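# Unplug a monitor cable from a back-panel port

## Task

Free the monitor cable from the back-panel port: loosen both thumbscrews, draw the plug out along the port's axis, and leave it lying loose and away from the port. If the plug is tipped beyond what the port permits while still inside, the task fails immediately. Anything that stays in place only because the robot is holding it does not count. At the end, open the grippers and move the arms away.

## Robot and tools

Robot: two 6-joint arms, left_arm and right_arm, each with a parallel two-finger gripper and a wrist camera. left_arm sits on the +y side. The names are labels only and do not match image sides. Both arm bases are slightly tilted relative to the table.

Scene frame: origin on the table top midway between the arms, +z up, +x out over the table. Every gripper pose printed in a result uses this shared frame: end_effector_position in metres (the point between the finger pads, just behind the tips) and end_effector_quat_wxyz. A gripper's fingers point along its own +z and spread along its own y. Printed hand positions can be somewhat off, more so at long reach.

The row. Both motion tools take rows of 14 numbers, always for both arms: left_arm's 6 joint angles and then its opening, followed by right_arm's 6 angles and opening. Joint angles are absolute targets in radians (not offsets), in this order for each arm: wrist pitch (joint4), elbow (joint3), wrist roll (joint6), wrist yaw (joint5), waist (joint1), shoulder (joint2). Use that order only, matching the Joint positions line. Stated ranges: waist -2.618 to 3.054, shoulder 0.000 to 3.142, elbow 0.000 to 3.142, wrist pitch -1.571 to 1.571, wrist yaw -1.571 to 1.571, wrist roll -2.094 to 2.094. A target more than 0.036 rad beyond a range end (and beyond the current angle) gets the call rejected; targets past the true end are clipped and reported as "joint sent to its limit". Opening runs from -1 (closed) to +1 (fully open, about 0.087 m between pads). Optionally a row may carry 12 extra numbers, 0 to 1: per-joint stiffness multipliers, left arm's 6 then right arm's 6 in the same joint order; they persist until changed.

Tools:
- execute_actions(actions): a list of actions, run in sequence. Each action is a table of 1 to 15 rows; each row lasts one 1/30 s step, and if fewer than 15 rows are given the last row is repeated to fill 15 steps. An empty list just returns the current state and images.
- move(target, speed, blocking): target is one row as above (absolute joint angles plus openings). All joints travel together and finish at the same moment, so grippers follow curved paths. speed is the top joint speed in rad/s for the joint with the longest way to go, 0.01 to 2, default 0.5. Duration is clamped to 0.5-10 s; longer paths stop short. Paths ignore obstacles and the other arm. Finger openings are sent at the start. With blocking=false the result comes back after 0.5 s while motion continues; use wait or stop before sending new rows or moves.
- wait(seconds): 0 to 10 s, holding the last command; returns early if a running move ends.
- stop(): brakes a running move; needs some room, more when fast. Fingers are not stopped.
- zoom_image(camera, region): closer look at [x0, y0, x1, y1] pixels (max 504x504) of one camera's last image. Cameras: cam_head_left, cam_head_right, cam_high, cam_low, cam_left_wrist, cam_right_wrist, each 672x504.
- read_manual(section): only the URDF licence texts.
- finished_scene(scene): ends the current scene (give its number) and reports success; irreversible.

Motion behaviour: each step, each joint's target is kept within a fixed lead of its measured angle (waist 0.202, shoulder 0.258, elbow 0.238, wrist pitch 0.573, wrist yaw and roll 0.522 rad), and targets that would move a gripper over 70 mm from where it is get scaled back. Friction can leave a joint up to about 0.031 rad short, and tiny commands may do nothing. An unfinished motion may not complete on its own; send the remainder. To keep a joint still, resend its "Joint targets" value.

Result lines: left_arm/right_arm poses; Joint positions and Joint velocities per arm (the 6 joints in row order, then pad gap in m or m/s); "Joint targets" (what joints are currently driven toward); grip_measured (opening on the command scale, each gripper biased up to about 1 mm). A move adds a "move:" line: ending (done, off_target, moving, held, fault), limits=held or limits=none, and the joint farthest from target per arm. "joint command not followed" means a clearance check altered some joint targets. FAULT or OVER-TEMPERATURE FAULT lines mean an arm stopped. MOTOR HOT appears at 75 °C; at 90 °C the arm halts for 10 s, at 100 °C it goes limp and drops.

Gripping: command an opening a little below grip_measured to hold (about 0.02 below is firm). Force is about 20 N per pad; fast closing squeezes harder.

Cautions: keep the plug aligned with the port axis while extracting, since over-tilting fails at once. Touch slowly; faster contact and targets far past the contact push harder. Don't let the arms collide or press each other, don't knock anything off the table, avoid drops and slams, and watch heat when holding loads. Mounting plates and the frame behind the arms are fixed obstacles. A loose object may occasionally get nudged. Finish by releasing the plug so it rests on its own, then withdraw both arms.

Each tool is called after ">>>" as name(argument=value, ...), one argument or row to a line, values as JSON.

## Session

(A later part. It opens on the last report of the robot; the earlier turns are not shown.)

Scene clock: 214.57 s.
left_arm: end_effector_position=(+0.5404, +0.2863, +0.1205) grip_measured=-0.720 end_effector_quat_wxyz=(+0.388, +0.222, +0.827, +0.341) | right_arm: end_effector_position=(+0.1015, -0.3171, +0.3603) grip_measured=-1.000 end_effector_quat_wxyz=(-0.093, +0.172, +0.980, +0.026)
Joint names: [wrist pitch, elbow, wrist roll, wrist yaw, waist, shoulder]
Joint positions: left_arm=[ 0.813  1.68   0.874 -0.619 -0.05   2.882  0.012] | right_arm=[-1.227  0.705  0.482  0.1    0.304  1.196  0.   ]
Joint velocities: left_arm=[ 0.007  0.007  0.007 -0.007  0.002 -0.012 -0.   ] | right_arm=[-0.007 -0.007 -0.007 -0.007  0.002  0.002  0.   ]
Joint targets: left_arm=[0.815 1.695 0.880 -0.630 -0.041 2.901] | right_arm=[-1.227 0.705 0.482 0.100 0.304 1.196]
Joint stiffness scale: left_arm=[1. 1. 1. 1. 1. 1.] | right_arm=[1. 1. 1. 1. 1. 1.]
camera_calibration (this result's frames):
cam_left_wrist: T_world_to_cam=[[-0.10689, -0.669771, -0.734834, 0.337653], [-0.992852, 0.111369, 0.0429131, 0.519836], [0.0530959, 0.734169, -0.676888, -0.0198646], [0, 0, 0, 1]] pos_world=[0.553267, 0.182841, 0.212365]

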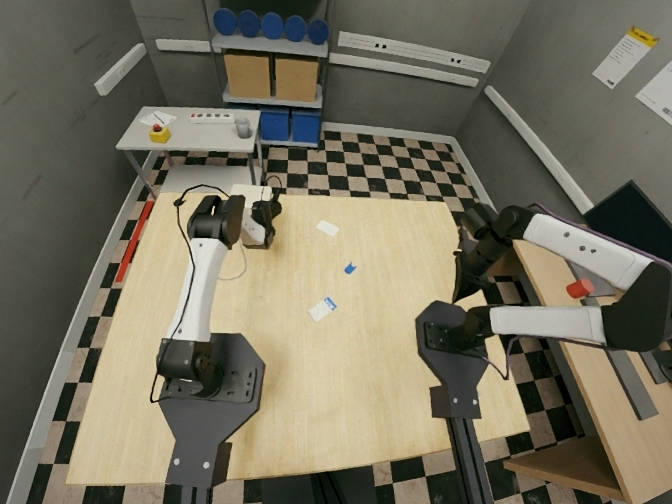

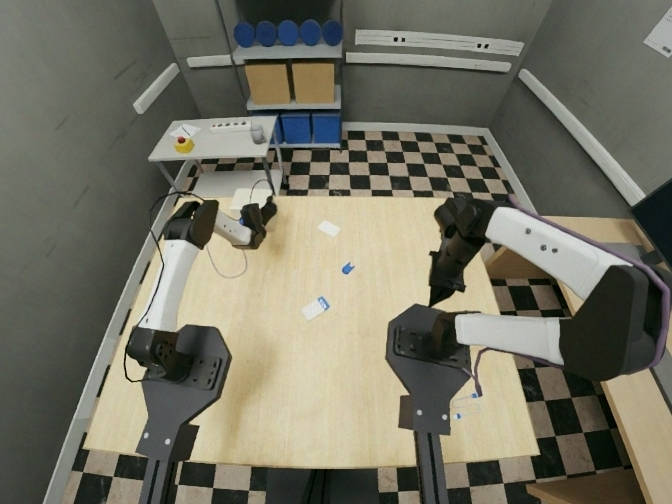

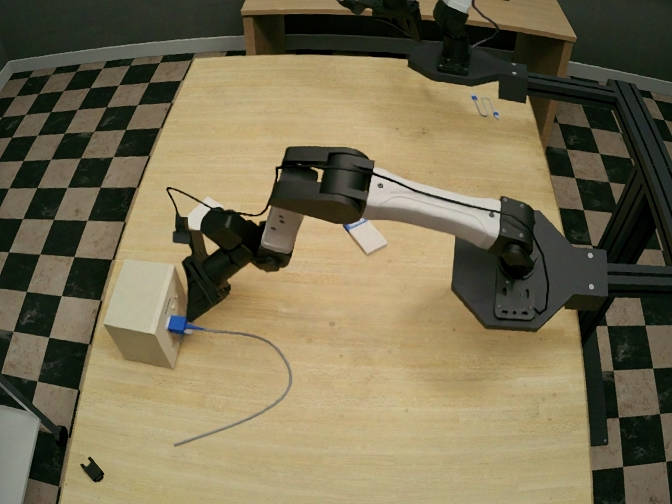

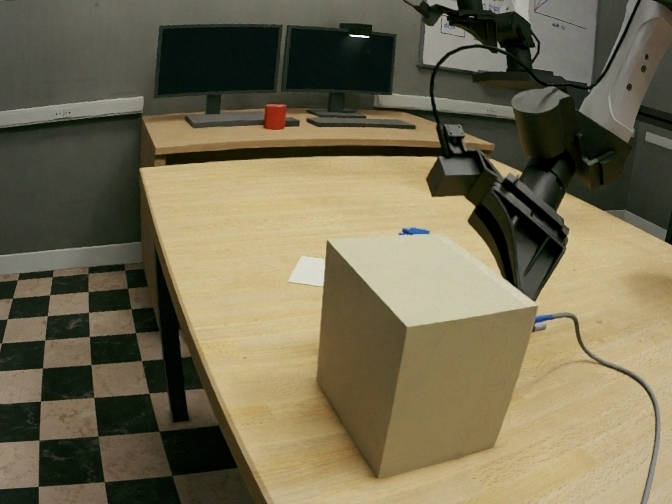

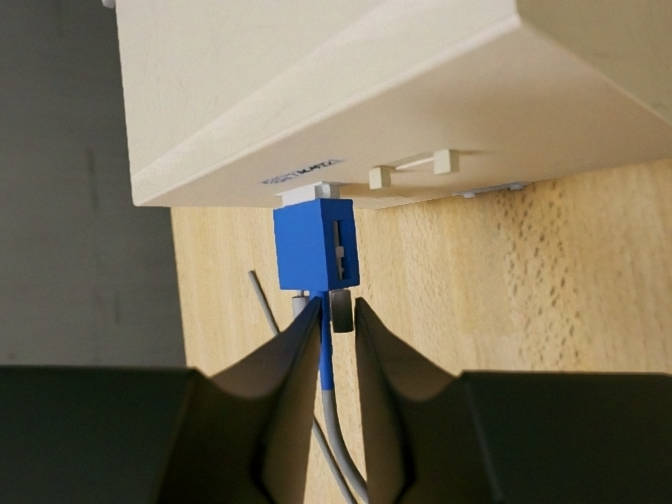

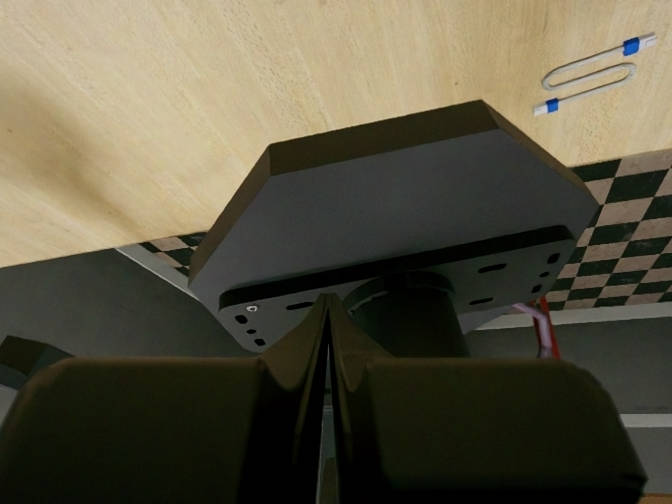

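>>> move(
  target=[0.59,1.56,0.57,-0.40,-0.015,2.68,-0.72,-1.227,0.705,0.482,0.1,0.304,1.196,-1],
  speed=0.4,
)

>>> move(
  target=[0.30,1.66,0.38,-0.09,0.13,2.60,0,-1.227,0.705,0.482,0.1,0.304,1.196,-1],
  speed=0.5,
)

>>> move(
  target=[0.12,1.75,0.195,0.225,0.262,2.59,0.38,-1.227,0.705,0.482,0.1,0.304,1.196,-1],
  speed=0.5,
)

>>> move(
  target=[0.145,1.925,0.19,0.23,0.264,2.845,0.38,-1.227,0.705,0.482,0.1,0.304,1.196,-1],
  speed=0.3,
)

Scene clock: 216.43 s.
left_arm: end_effector_position=(+0.5480, +0.2690, +0.1501) grip_measured=-0.720 end_effector_quat_wxyz=(+0.425, +0.162, +0.868, +0.198) | right_arm: end_effector_position=(+0.1015, -0.3171, +0.3603) grip_measured=-1.000 end_effector_quat_wxyz=(-0.093, +0.172, +0.980, +0.026)
Joint names: [wrist pitch, elbow, wrist roll, wrist yaw, waist, shoulder]
Joint positions: left_arm=[ 0.61   1.582  0.576 -0.411 -0.024  2.685  0.012] | right_arm=[-1.227  0.705  0.482  0.1    0.304  1.196  0.   ]
Joint velocities: left_arm=[-0.022  0.002 -0.051 -0.022 -0.007 -0.012  0.002] | right_arm=[-0.051 -0.012  0.037 -0.007 -0.007 -0.017  0.   ]
Joint targets: left_arm=[0.590 1.560 0.570 -0.400 -0.015 2.680] | right_arm=[-1.227 0.705 0.482 0.100 0.304 1.196]
Joint stiffness scale: left_arm=[1. 1. 1. 1. 1. 1.] | right_arm=[1. 1. 1. 1. 1. 1.]
move: off_target (left_arm); limits=none; left_arm: farthest joint: the elbow, 0.022 radians from its target (0.120 radians at the start); right_arm: farthest joint: the waist, 0.000 radians from its target (0.000 radians at the start)
camera_calibration (this result's frames):
cam_left_wrist: T_world_to_cam=[[-0.116572, -0.869583, -0.479829, 0.369459], [-0.990774, 0.135444, -0.00475844, 0.527548], [0.0691279, 0.474847, -0.877349, 0.103495], [0, 0, 0, 1]] pos_world=[0.558595, 0.200678, 0.270588]

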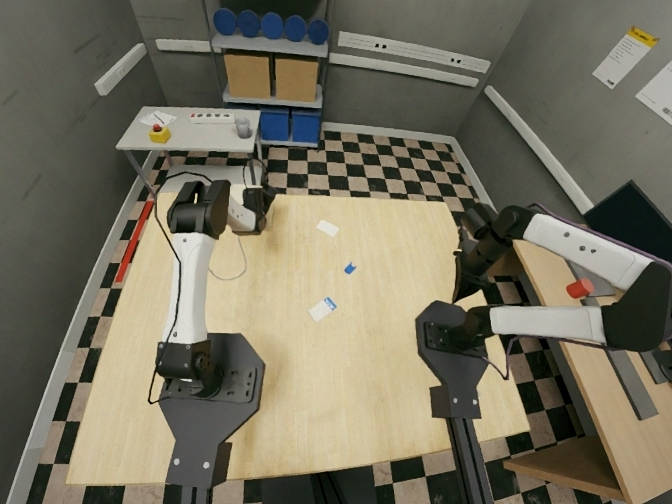

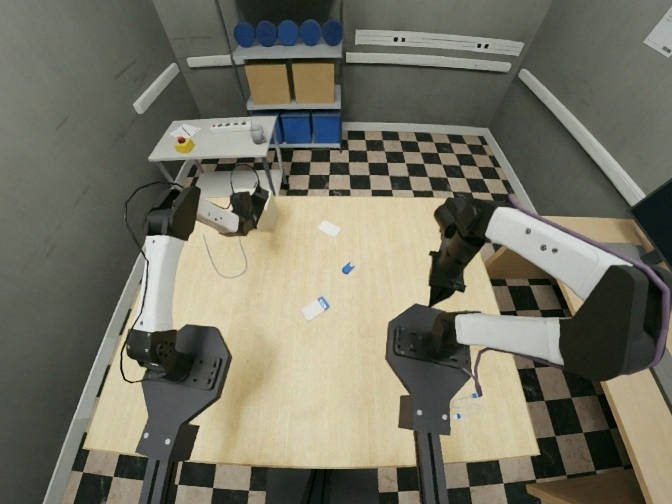

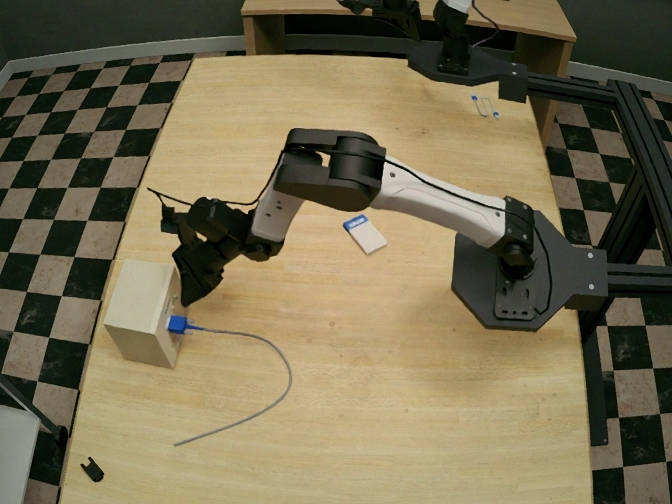

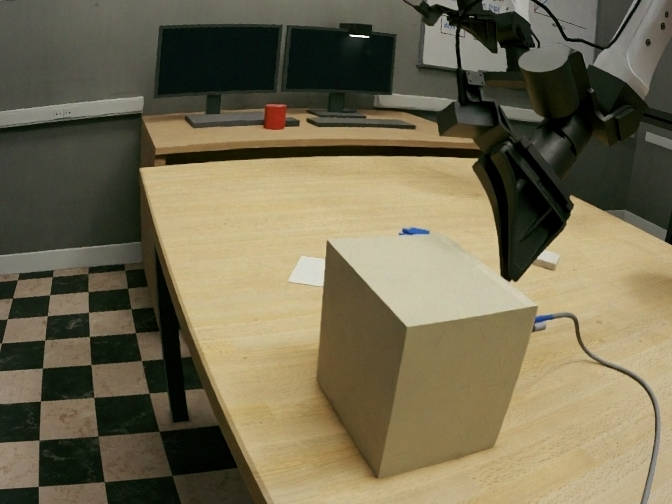

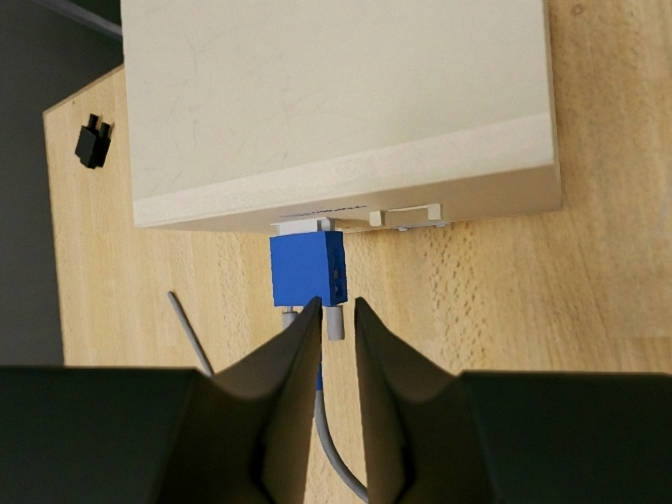

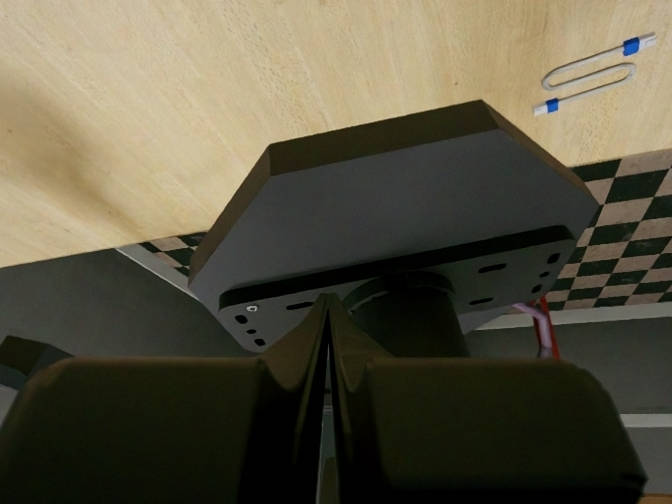

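Scene clock: 217.87 s.
left_arm: end_effector_position=(+0.5495, +0.3037, +0.1479) grip_measured=+0.000 end_effector_quat_wxyz=(+0.398, +0.104, +0.910, +0.050) | right_arm: end_effector_position=(+0.1015, -0.3171, +0.3603) grip_measured=-1.000 end_effector_quat_wxyz=(-0.093, +0.172, +0.980, +0.026)
Joint names: [wrist pitch, elbow, wrist roll, wrist yaw, waist, shoulder]
Joint positions: left_arm=[ 0.32   1.648  0.386 -0.101  0.127  2.605  0.044] | right_arm=[-1.227  0.705  0.482  0.1    0.304  1.196  0.   ]
Joint velocities: left_arm=[-0.081 -0.017 -0.066 -0.022  0.022 -0.002  0.   ] | right_arm=[-0.051 -0.007 -0.007  0.066  0.012 -0.002  0.   ]
Joint targets: left_arm=[0.300 1.660 0.380 -0.090 0.130 2.600] | right_arm=[-1.227 0.705 0.482 0.100 0.304 1.196]
Joint stiffness scale: left_arm=[1. 1. 1. 1. 1. 1.] | right_arm=[1. 1. 1. 1. 1. 1.]
move: done; limits=none; left_arm: farthest joint: the wrist pitch, 0.020 radians from its target (0.310 radians at the start); right_arm: farthest joint: the waist, 0.000 radians from its target (0.000 radians at the start)
camera_calibration (this result's frames):
cam_left_wrist: T_world_to_cam=[[-0.153111, -0.973389, -0.1705, 0.404628], [-0.98768, 0.14509, 0.0586243, 0.510409], [-0.0323263, 0.177376, -0.983612, 0.246756], [0, 0, 0, 1]] pos_world=[0.57405, 0.276036, 0.281779]

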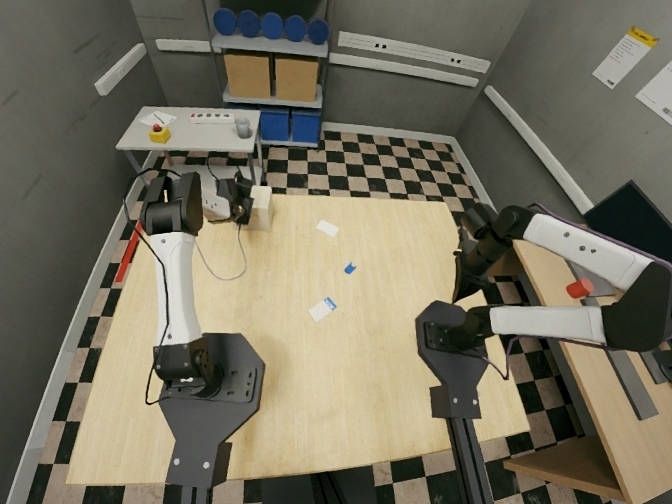

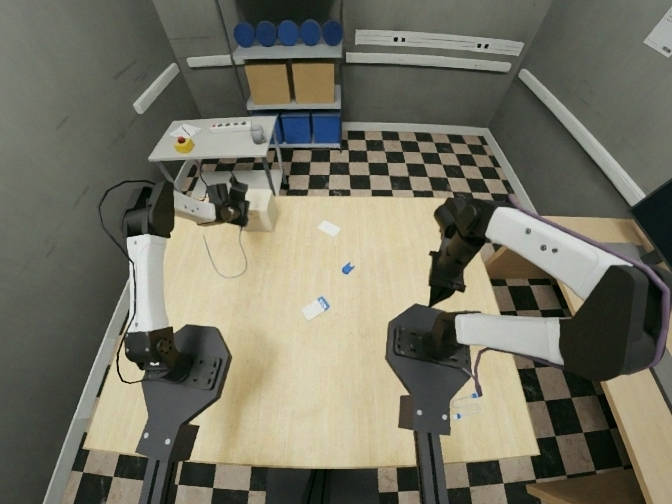

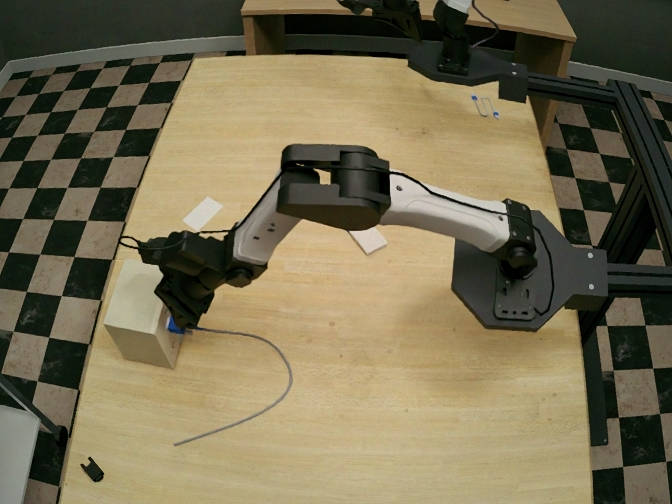

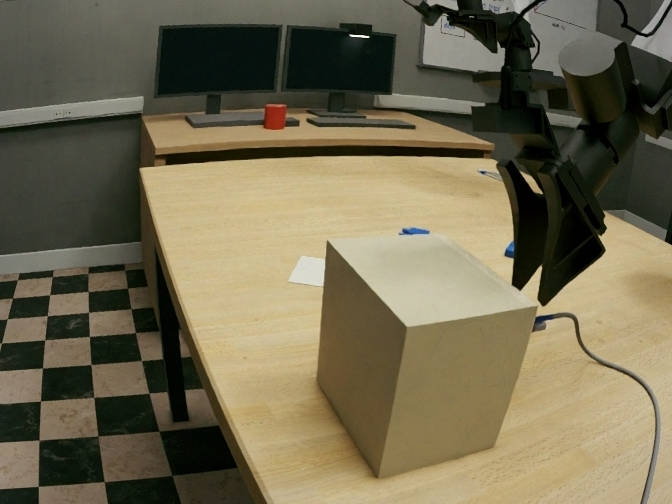

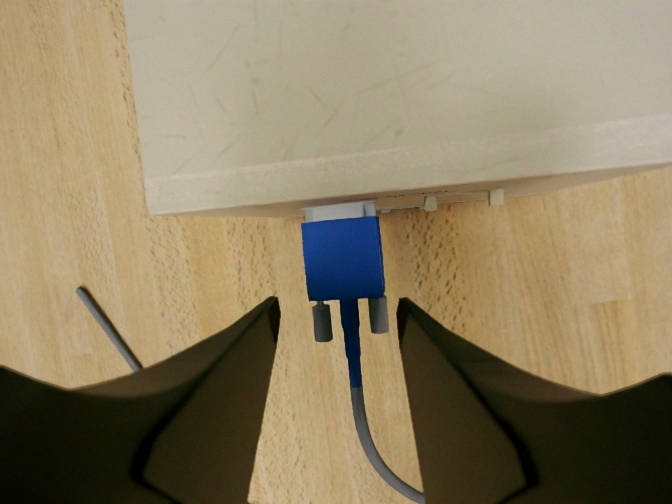

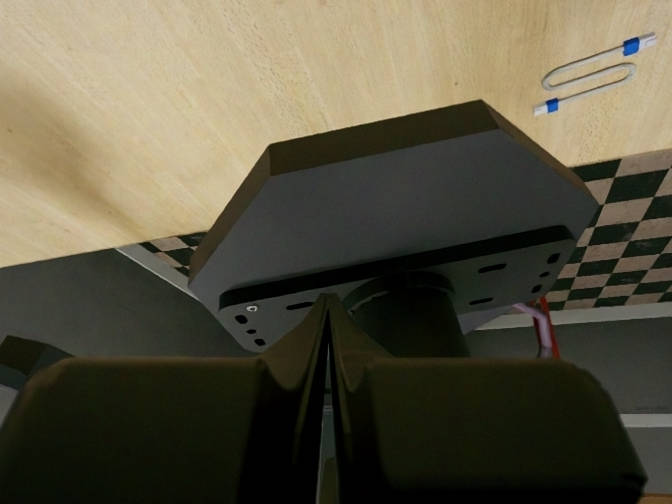

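Scene clock: 219.30 s.
left_arm: end_effector_position=(+0.5449, +0.3214, +0.1497) grip_measured=+0.380 end_effector_quat_wxyz=(+0.380, +0.024, +0.918, -0.107) | right_arm: end_effector_position=(+0.1015, -0.3171, +0.3603) grip_measured=-1.000 end_effector_quat_wxyz=(-0.093, +0.172, +0.980, +0.026)
Joint names: [wrist pitch, elbow, wrist roll, wrist yaw, waist, shoulder]
Joint positions: left_arm=[0.139 1.736 0.201 0.215 0.258 2.597 0.06 ] | right_arm=[-1.227  0.705  0.482  0.1    0.304  1.196  0.   ]
Joint velocities: left_arm=[ 0.037 -0.007  0.007 -0.037 -0.002  0.007 -0.   ] | right_arm=[ 0.037  0.002  0.051  0.051  0.002 -0.007  0.   ]
Joint targets: left_arm=[0.120 1.750 0.195 0.225 0.262 2.590] | right_arm=[-1.227 0.705 0.482 0.100 0.304 1.196]
Joint stiffness scale: left_arm=[1. 1. 1. 1. 1. 1.] | right_arm=[1. 1. 1. 1. 1. 1.]
move: done; limits=none; left_arm: farthest joint: the wrist pitch, 0.019 radians from its target (0.200 radians at the start); right_arm: farthest joint: the waist, 0.000 radians from its target (0.000 radians at the start)
camera_calibration (this result's frames):
cam_left_wrist: T_world_to_cam=[[-0.129966, -0.9748, 0.181312, 0.356579], [-0.986809, 0.144968, 0.072051, 0.500727], [-0.0965198, -0.169557, -0.980783, 0.39131], [0, 0, 0, 1]] pos_world=[0.578234, 0.341353, 0.28306]

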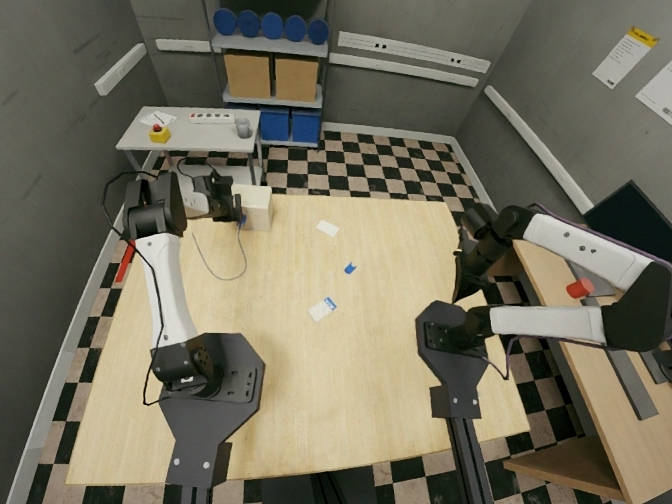

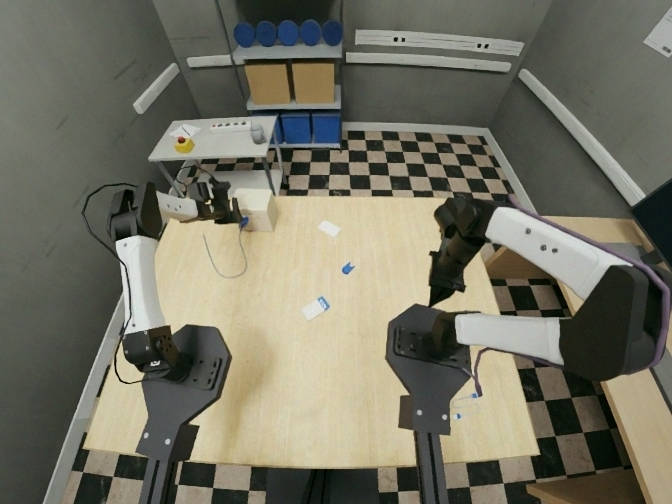

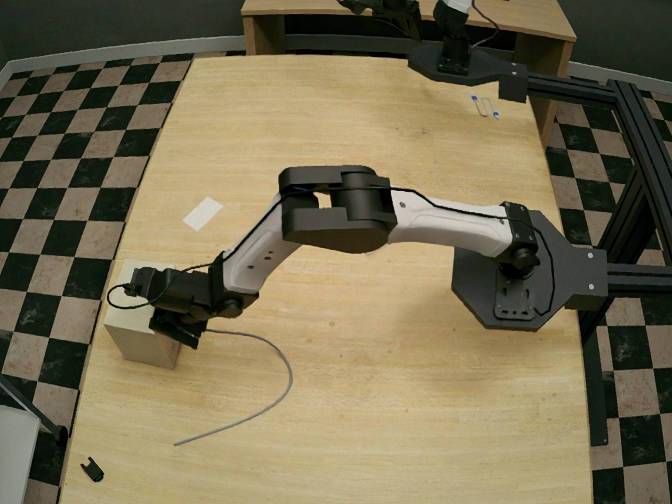

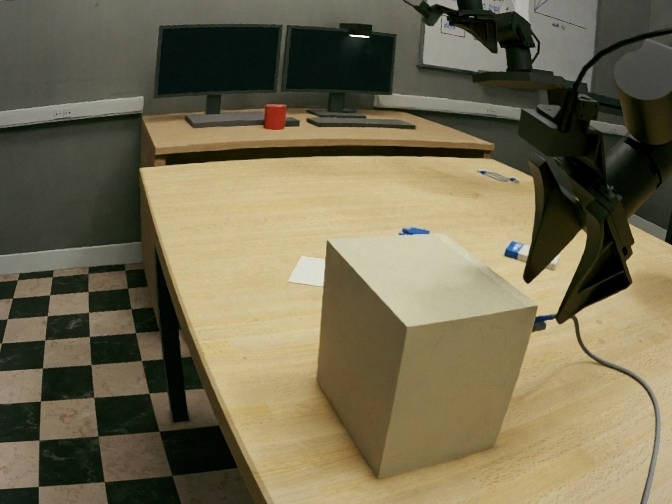

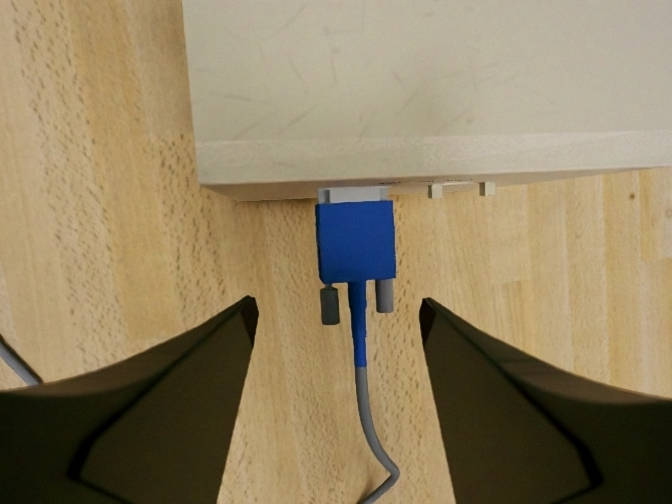

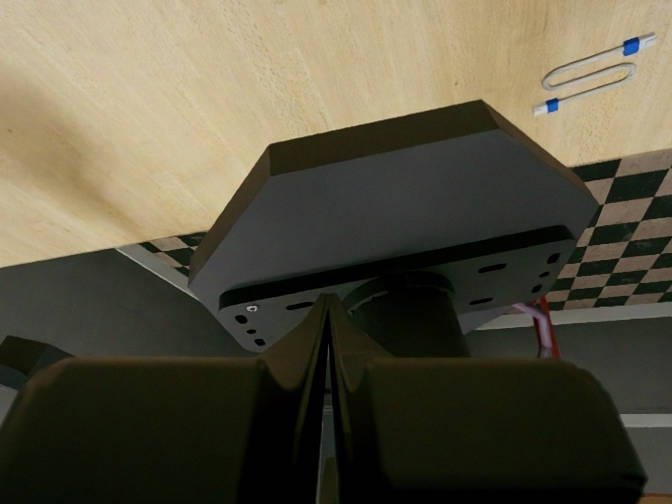

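Scene clock: 220.53 s.
left_arm: end_effector_position=(+0.5418, +0.3071, +0.0736) grip_measured=+0.380 end_effector_quat_wxyz=(+0.353, +0.022, +0.928, -0.117) | right_arm: end_effector_position=(+0.1015, -0.3171, +0.3603) grip_measured=-1.000 end_effector_quat_wxyz=(-0.093, +0.172, +0.980, +0.026)
Joint names: [wrist pitch, elbow, wrist roll, wrist yaw, waist, shoulder]
Joint positions: left_arm=[0.143 1.907 0.197 0.22  0.258 2.831 0.06 ] | right_arm=[-1.227  0.705  0.482  0.1    0.304  1.196  0.   ]
Joint velocities: left_arm=[-0.037  0.007 -0.007 -0.007  0.002  0.012  0.001] | right_arm=[-0.037 -0.012 -0.007 -0.037  0.012 -0.017  0.   ]
Joint targets: left_arm=[0.145 1.925 0.190 0.230 0.264 2.845] | right_arm=[-1.227 0.705 0.482 0.100 0.304 1.196]
Joint stiffness scale: left_arm=[1. 1. 1. 1. 1. 1.] | right_arm=[1. 1. 1. 1. 1. 1.]
move: done; limits=none; left_arm: farthest joint: the elbow, 0.018 radians from its target (0.189 radians at the start); right_arm: farthest joint: the waist, 0.000 radians from its target (0.000 radians at the start)
camera_calibration (this result's frames):
cam_left_wrist: T_world_to_cam=[[-0.128114, -0.970427, 0.204594, 0.35201], [-0.979812, 0.155773, 0.125315, 0.494129], [-0.15348, -0.184409, -0.970792, 0.348697], [0, 0, 0, 1]] pos_world=[0.582769, 0.32893, 0.204571]

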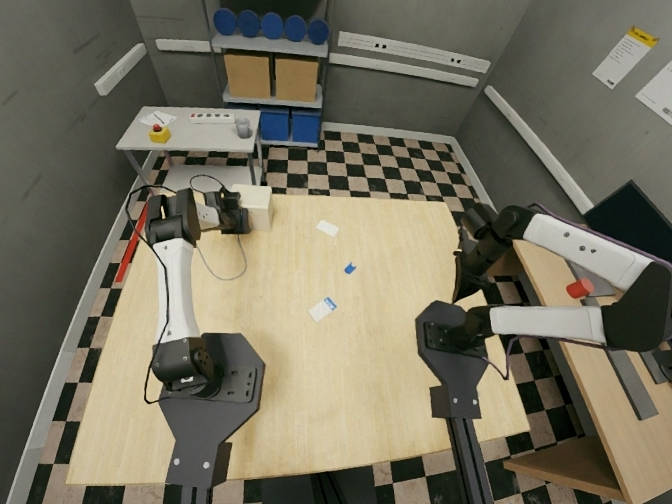

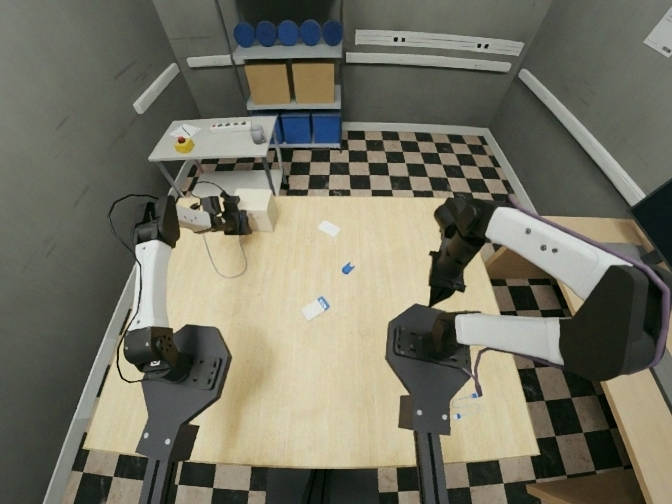

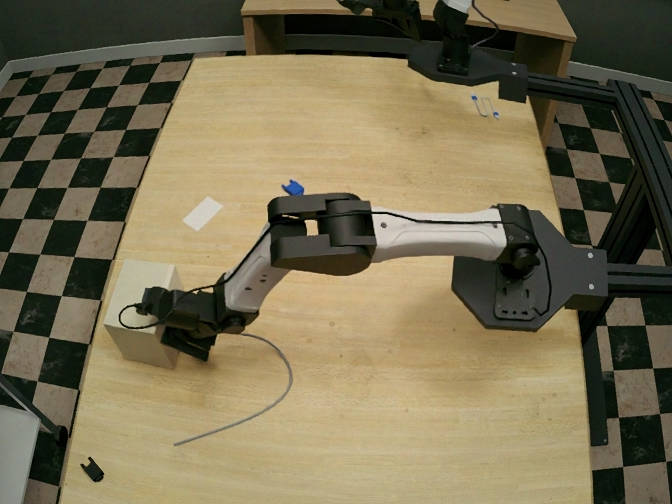

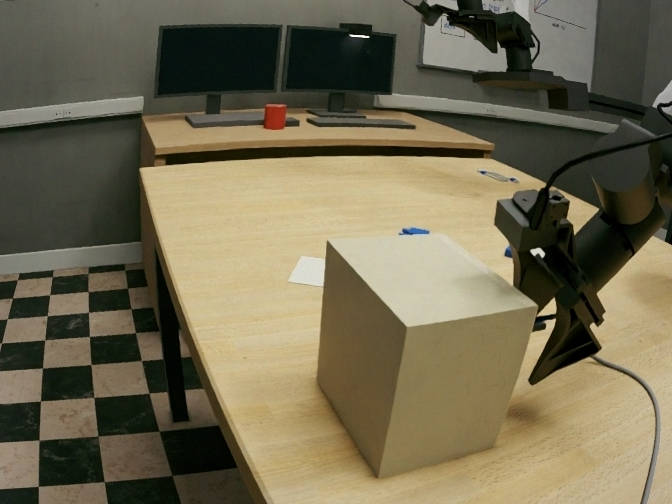

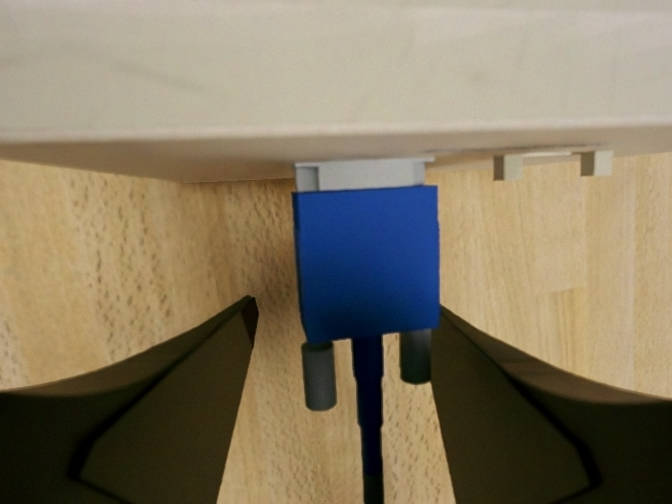

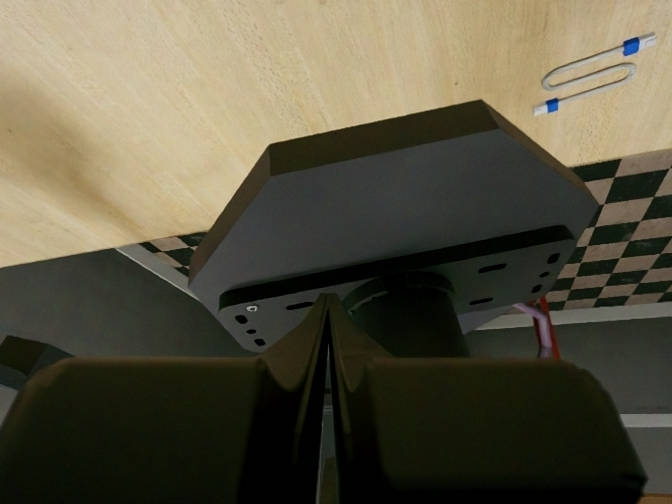

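>>> execute_actions(
  actions=[
    [[0.148,1.895,0.205,0.19,0.268,2.824,0.14,-1.227,0.705,0.482,0.1,0.304,1.196,-1]],
    [[0.15,1.876,0.205,0.172,0.27,2.797,0.13,-1.227,0.705,0.482,0.1,0.304,1.196,-1]],
    [[0.15,1.857,0.205,0.172,0.27,2.772,0.13,-1.227,0.705,0.482,0.1,0.304,1.196,-1]],
    [[0.15,1.838,0.205,0.172,0.27,2.747,0.13,-1.227,0.705,0.482,0.1,0.304,1.196,-1]],
    [[0.15,1.819,0.205,0.172,0.27,2.722,0.13,-1.227,0.705,0.482,0.1,0.304,1.196,-1]],
    [[0.15,1.80,0.205,0.172,0.27,2.697,0.13,-1.227,0.705,0.482,0.1,0.304,1.196,-1]],
  ],
)

>>> zoom_image(
  camera="cam_left_wrist",
  region=[260, 160, 520, 400],
)

Scene clock: 224.20 s.
left_arm: end_effector_position=(+0.5432, +0.3172, +0.1116) grip_measured=+0.130 end_effector_quat_wxyz=(+0.363, +0.020, +0.926, -0.105) | right_arm: end_effector_position=(+0.1015, -0.3171, +0.3603) grip_measured=-1.000 end_effector_quat_wxyz=(-0.093, +0.172, +0.980, +0.026)
Joint names: [wrist pitch, elbow, wrist roll, wrist yaw, waist, shoulder]
Joint positions: left_arm=[0.137 1.815 0.199 0.2   0.258 2.709 0.049] | right_arm=[-1.227  0.705  0.482  0.1    0.304  1.196  0.   ]
Joint velocities: left_arm=[ 0.007 -0.007 -0.037 -0.007 -0.002  0.002  0.001] | right_arm=[ 0.007 -0.002  0.037 -0.007  0.002  0.007  0.   ]
Joint targets: left_arm=[0.150 1.800 0.205 0.172 0.270 2.697] | right_arm=[-1.227 0.705 0.482 0.100 0.304 1.196]
Joint stiffness scale: left_arm=[1. 1. 1. 1. 1. 1.] | right_arm=[1. 1. 1. 1. 1. 1.]
camera_calibration (this result's frames):
cam_left_wrist: T_world_to_cam=[[-0.11798, -0.976076, 0.182637, 0.352977], [-0.984193, 0.1394, 0.109232, 0.498565], [-0.132078, -0.166863, -0.977094, 0.371126], [0, 0, 0, 1]] pos_world=[0.581346, 0.33696, 0.243699]

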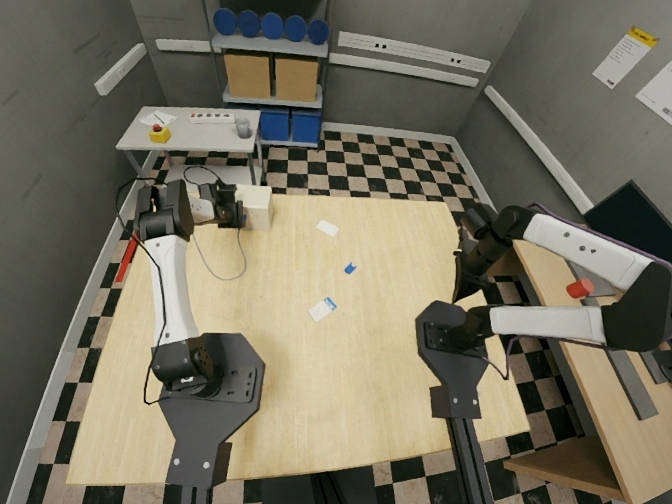

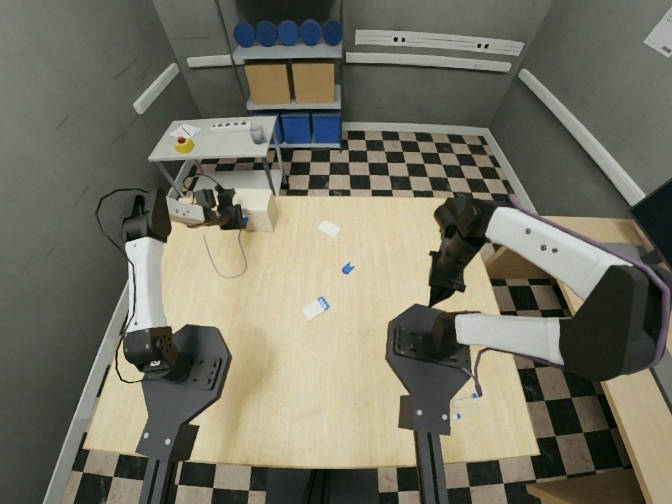

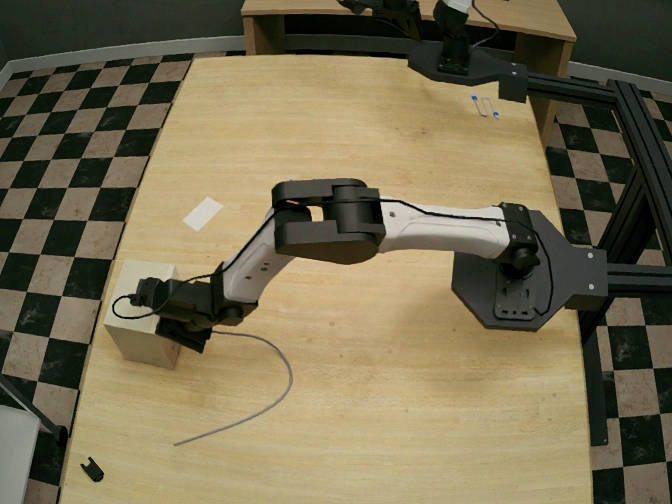

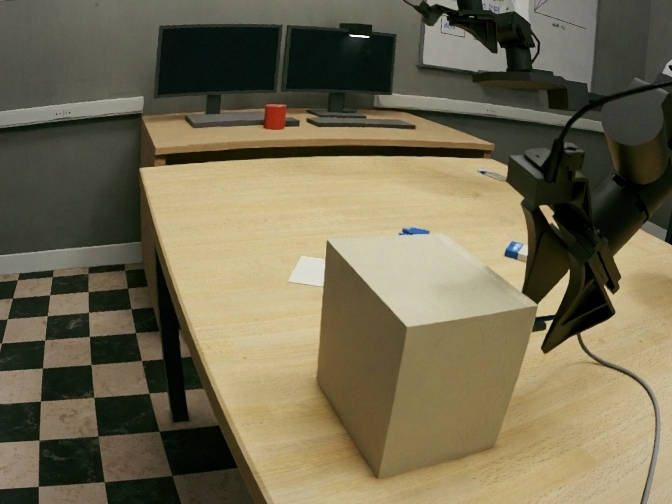

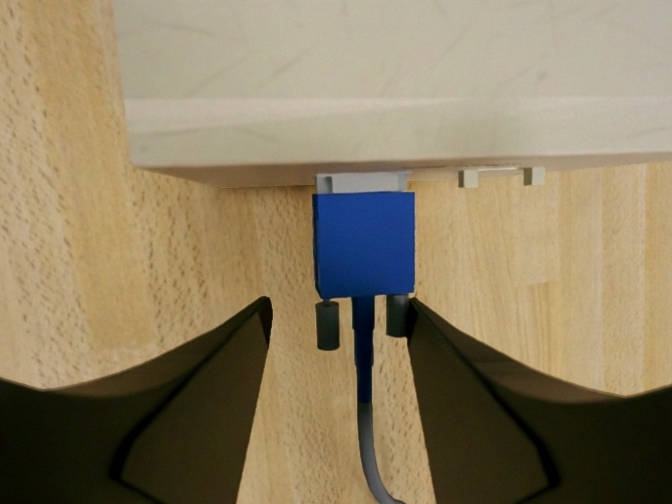

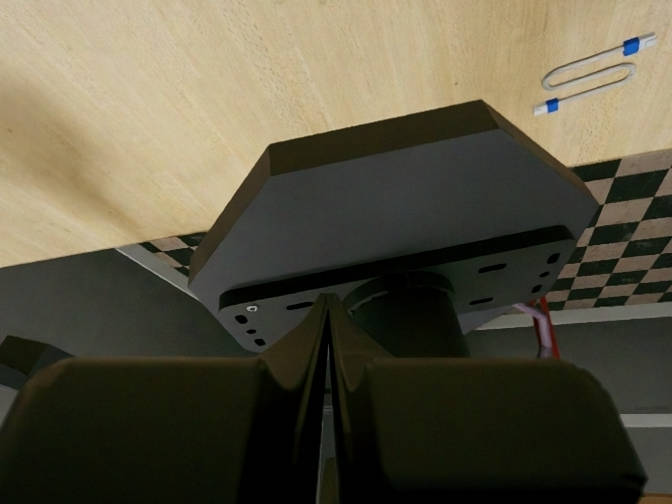

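Region (260, 160, 520, 400) of cam_left_wrist's 672x504 image, scaled by 1.938, with more detail than that image has; it fills the top 465 rows of this view, and the rest is white.

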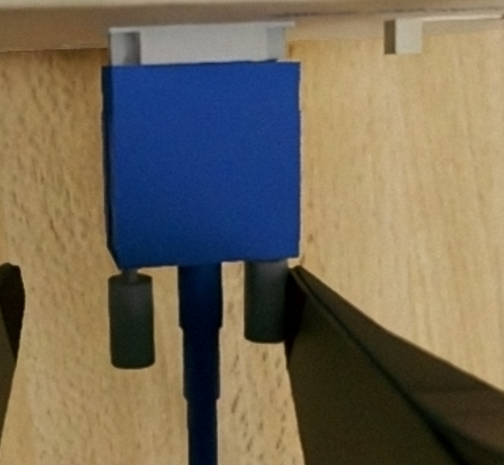

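>>> execute_actions(
  actions=[
    [[0.14,1.815,0.195,0.23,0.26,2.709,0.38,-1.227,0.705,0.482,0.1,0.304,1.196,-1]],
    [[0.145,1.875,0.19,0.23,0.26,2.78,0.38,-1.227,0.705,0.482,0.1,0.304,1.196,-1]],
    [[0.145,1.922,0.19,0.23,0.26,2.845,0.38,-1.227,0.705,0.482,0.1,0.304,1.196,-1]],
    [[0.148,1.893,0.205,0.19,0.268,2.824,0.14,-1.227,0.705,0.482,0.1,0.304,1.196,-1]],
    [[0.15,1.874,0.205,0.172,0.27,2.797,0.13,-1.227,0.705,0.482,0.1,0.304,1.196,-1]],
    [[0.15,1.855,0.205,0.172,0.27,2.772,0.13,-1.227,0.705,0.482,0.1,0.304,1.196,-1]],
    [[0.15,1.836,0.205,0.172,0.27,2.747,0.13,-1.227,0.705,0.482,0.1,0.304,1.196,-1]],
    [[0.15,1.817,0.205,0.172,0.27,2.722,0.13,-1.227,0.705,0.482,0.1,0.304,1.196,-1]],
    [[0.15,1.798,0.205,0.172,0.27,2.697,0.13,-1.227,0.705,0.482,0.1,0.304,1.196,-1]],
  ],
)

>>> zoom_image(
  camera="cam_left_wrist",
  region=[260, 160, 520, 400],
)

Scene clock: 229.57 s.
left_arm: end_effector_position=(+0.5445, +0.3175, +0.1133) grip_measured=+0.130 end_effector_quat_wxyz=(+0.365, +0.021, +0.925, -0.105) | right_arm: end_effector_position=(+0.1015, -0.3171, +0.3603) grip_measured=-1.000 end_effector_quat_wxyz=(-0.093, +0.172, +0.980, +0.026)
Joint names: [wrist pitch, elbow, wrist roll, wrist yaw, waist, shoulder]
Joint positions: left_arm=[0.14  1.815 0.199 0.201 0.258 2.706 0.049] | right_arm=[-1.227  0.705  0.482  0.1    0.304  1.196  0.   ]
Joint velocities: left_arm=[ 0.007 -0.002 -0.022 -0.007 -0.007  0.017 -0.   ] | right_arm=[-0.007  0.002 -0.037 -0.051 -0.007 -0.017  0.   ]
Joint targets: left_arm=[0.150 1.798 0.205 0.172 0.270 2.697] | right_arm=[-1.227 0.705 0.482 0.100 0.304 1.196]
Joint stiffness scale: left_arm=[1. 1. 1. 1. 1. 1.] | right_arm=[1. 1. 1. 1. 1. 1.]
camera_calibration (this result's frames):
cam_left_wrist: T_world_to_cam=[[-0.118828, -0.976081, 0.182062, 0.353644], [-0.984748, 0.139323, 0.104218, 0.50052], [-0.127091, -0.166901, -0.977748, 0.370398], [0, 0, 0, 1]] pos_world=[0.581983, 0.337271, 0.245607]

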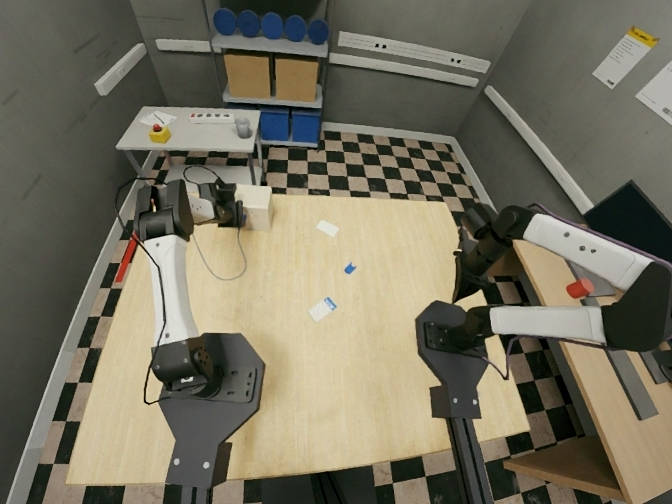

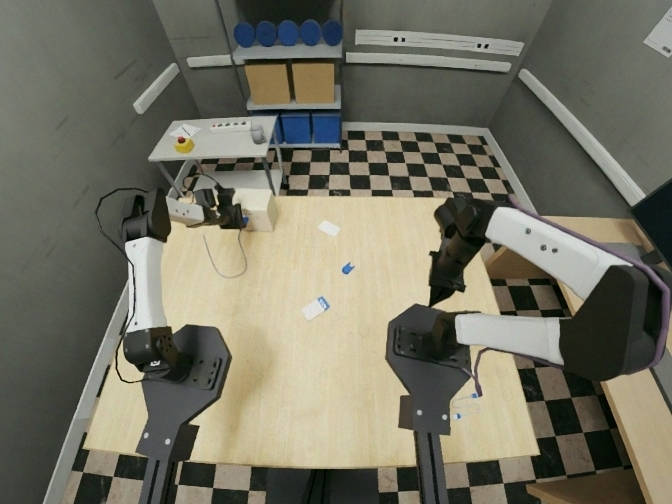

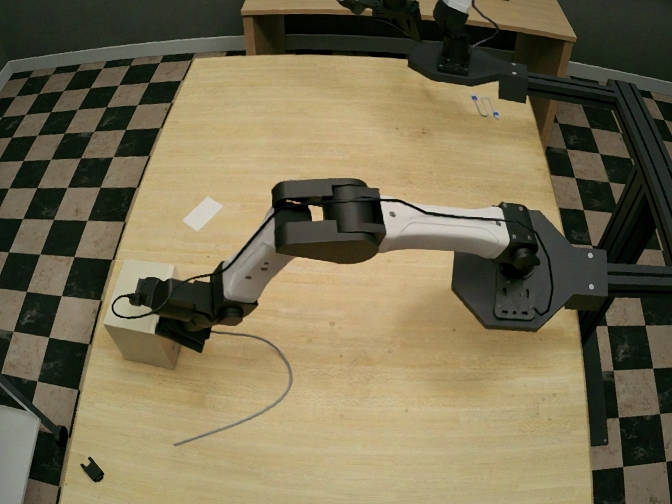

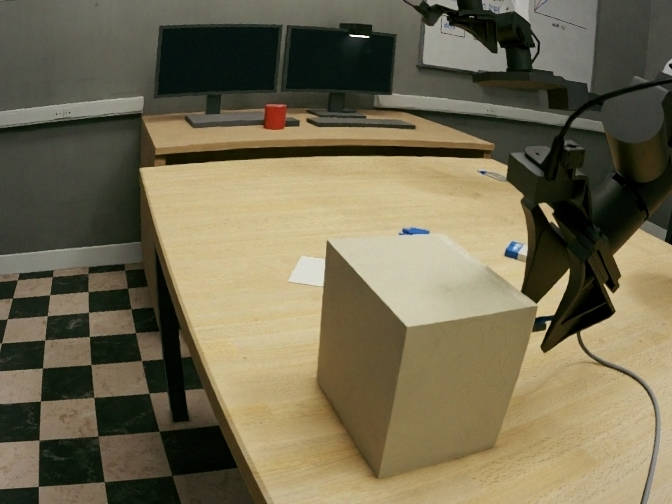

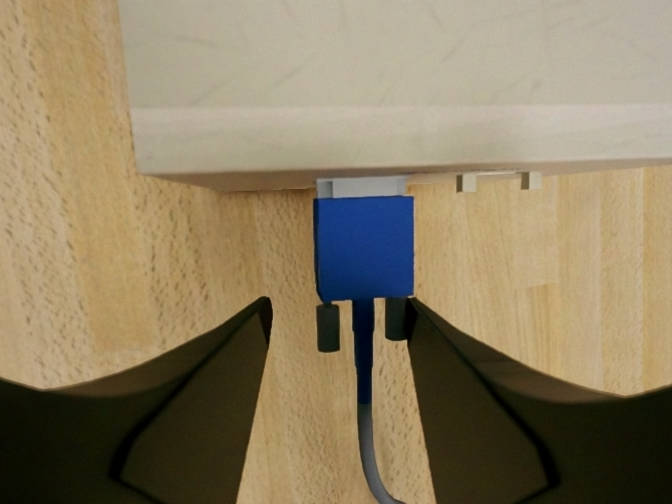

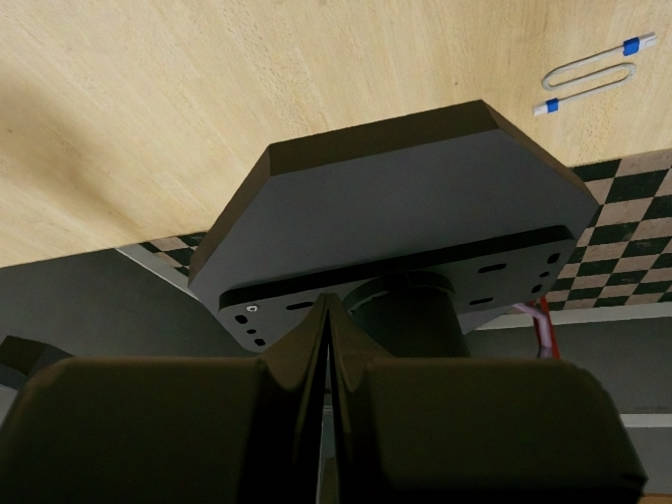

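Region (260, 160, 520, 400) of cam_left_wrist's 672x504 image, scaled by 1.938, with more detail than that image has; it fills the top 465 rows of this view, and the rest is white.

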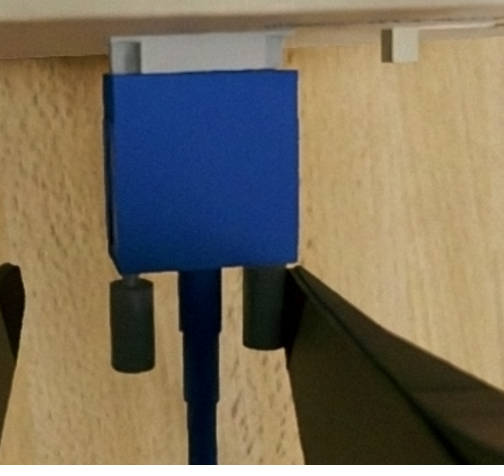

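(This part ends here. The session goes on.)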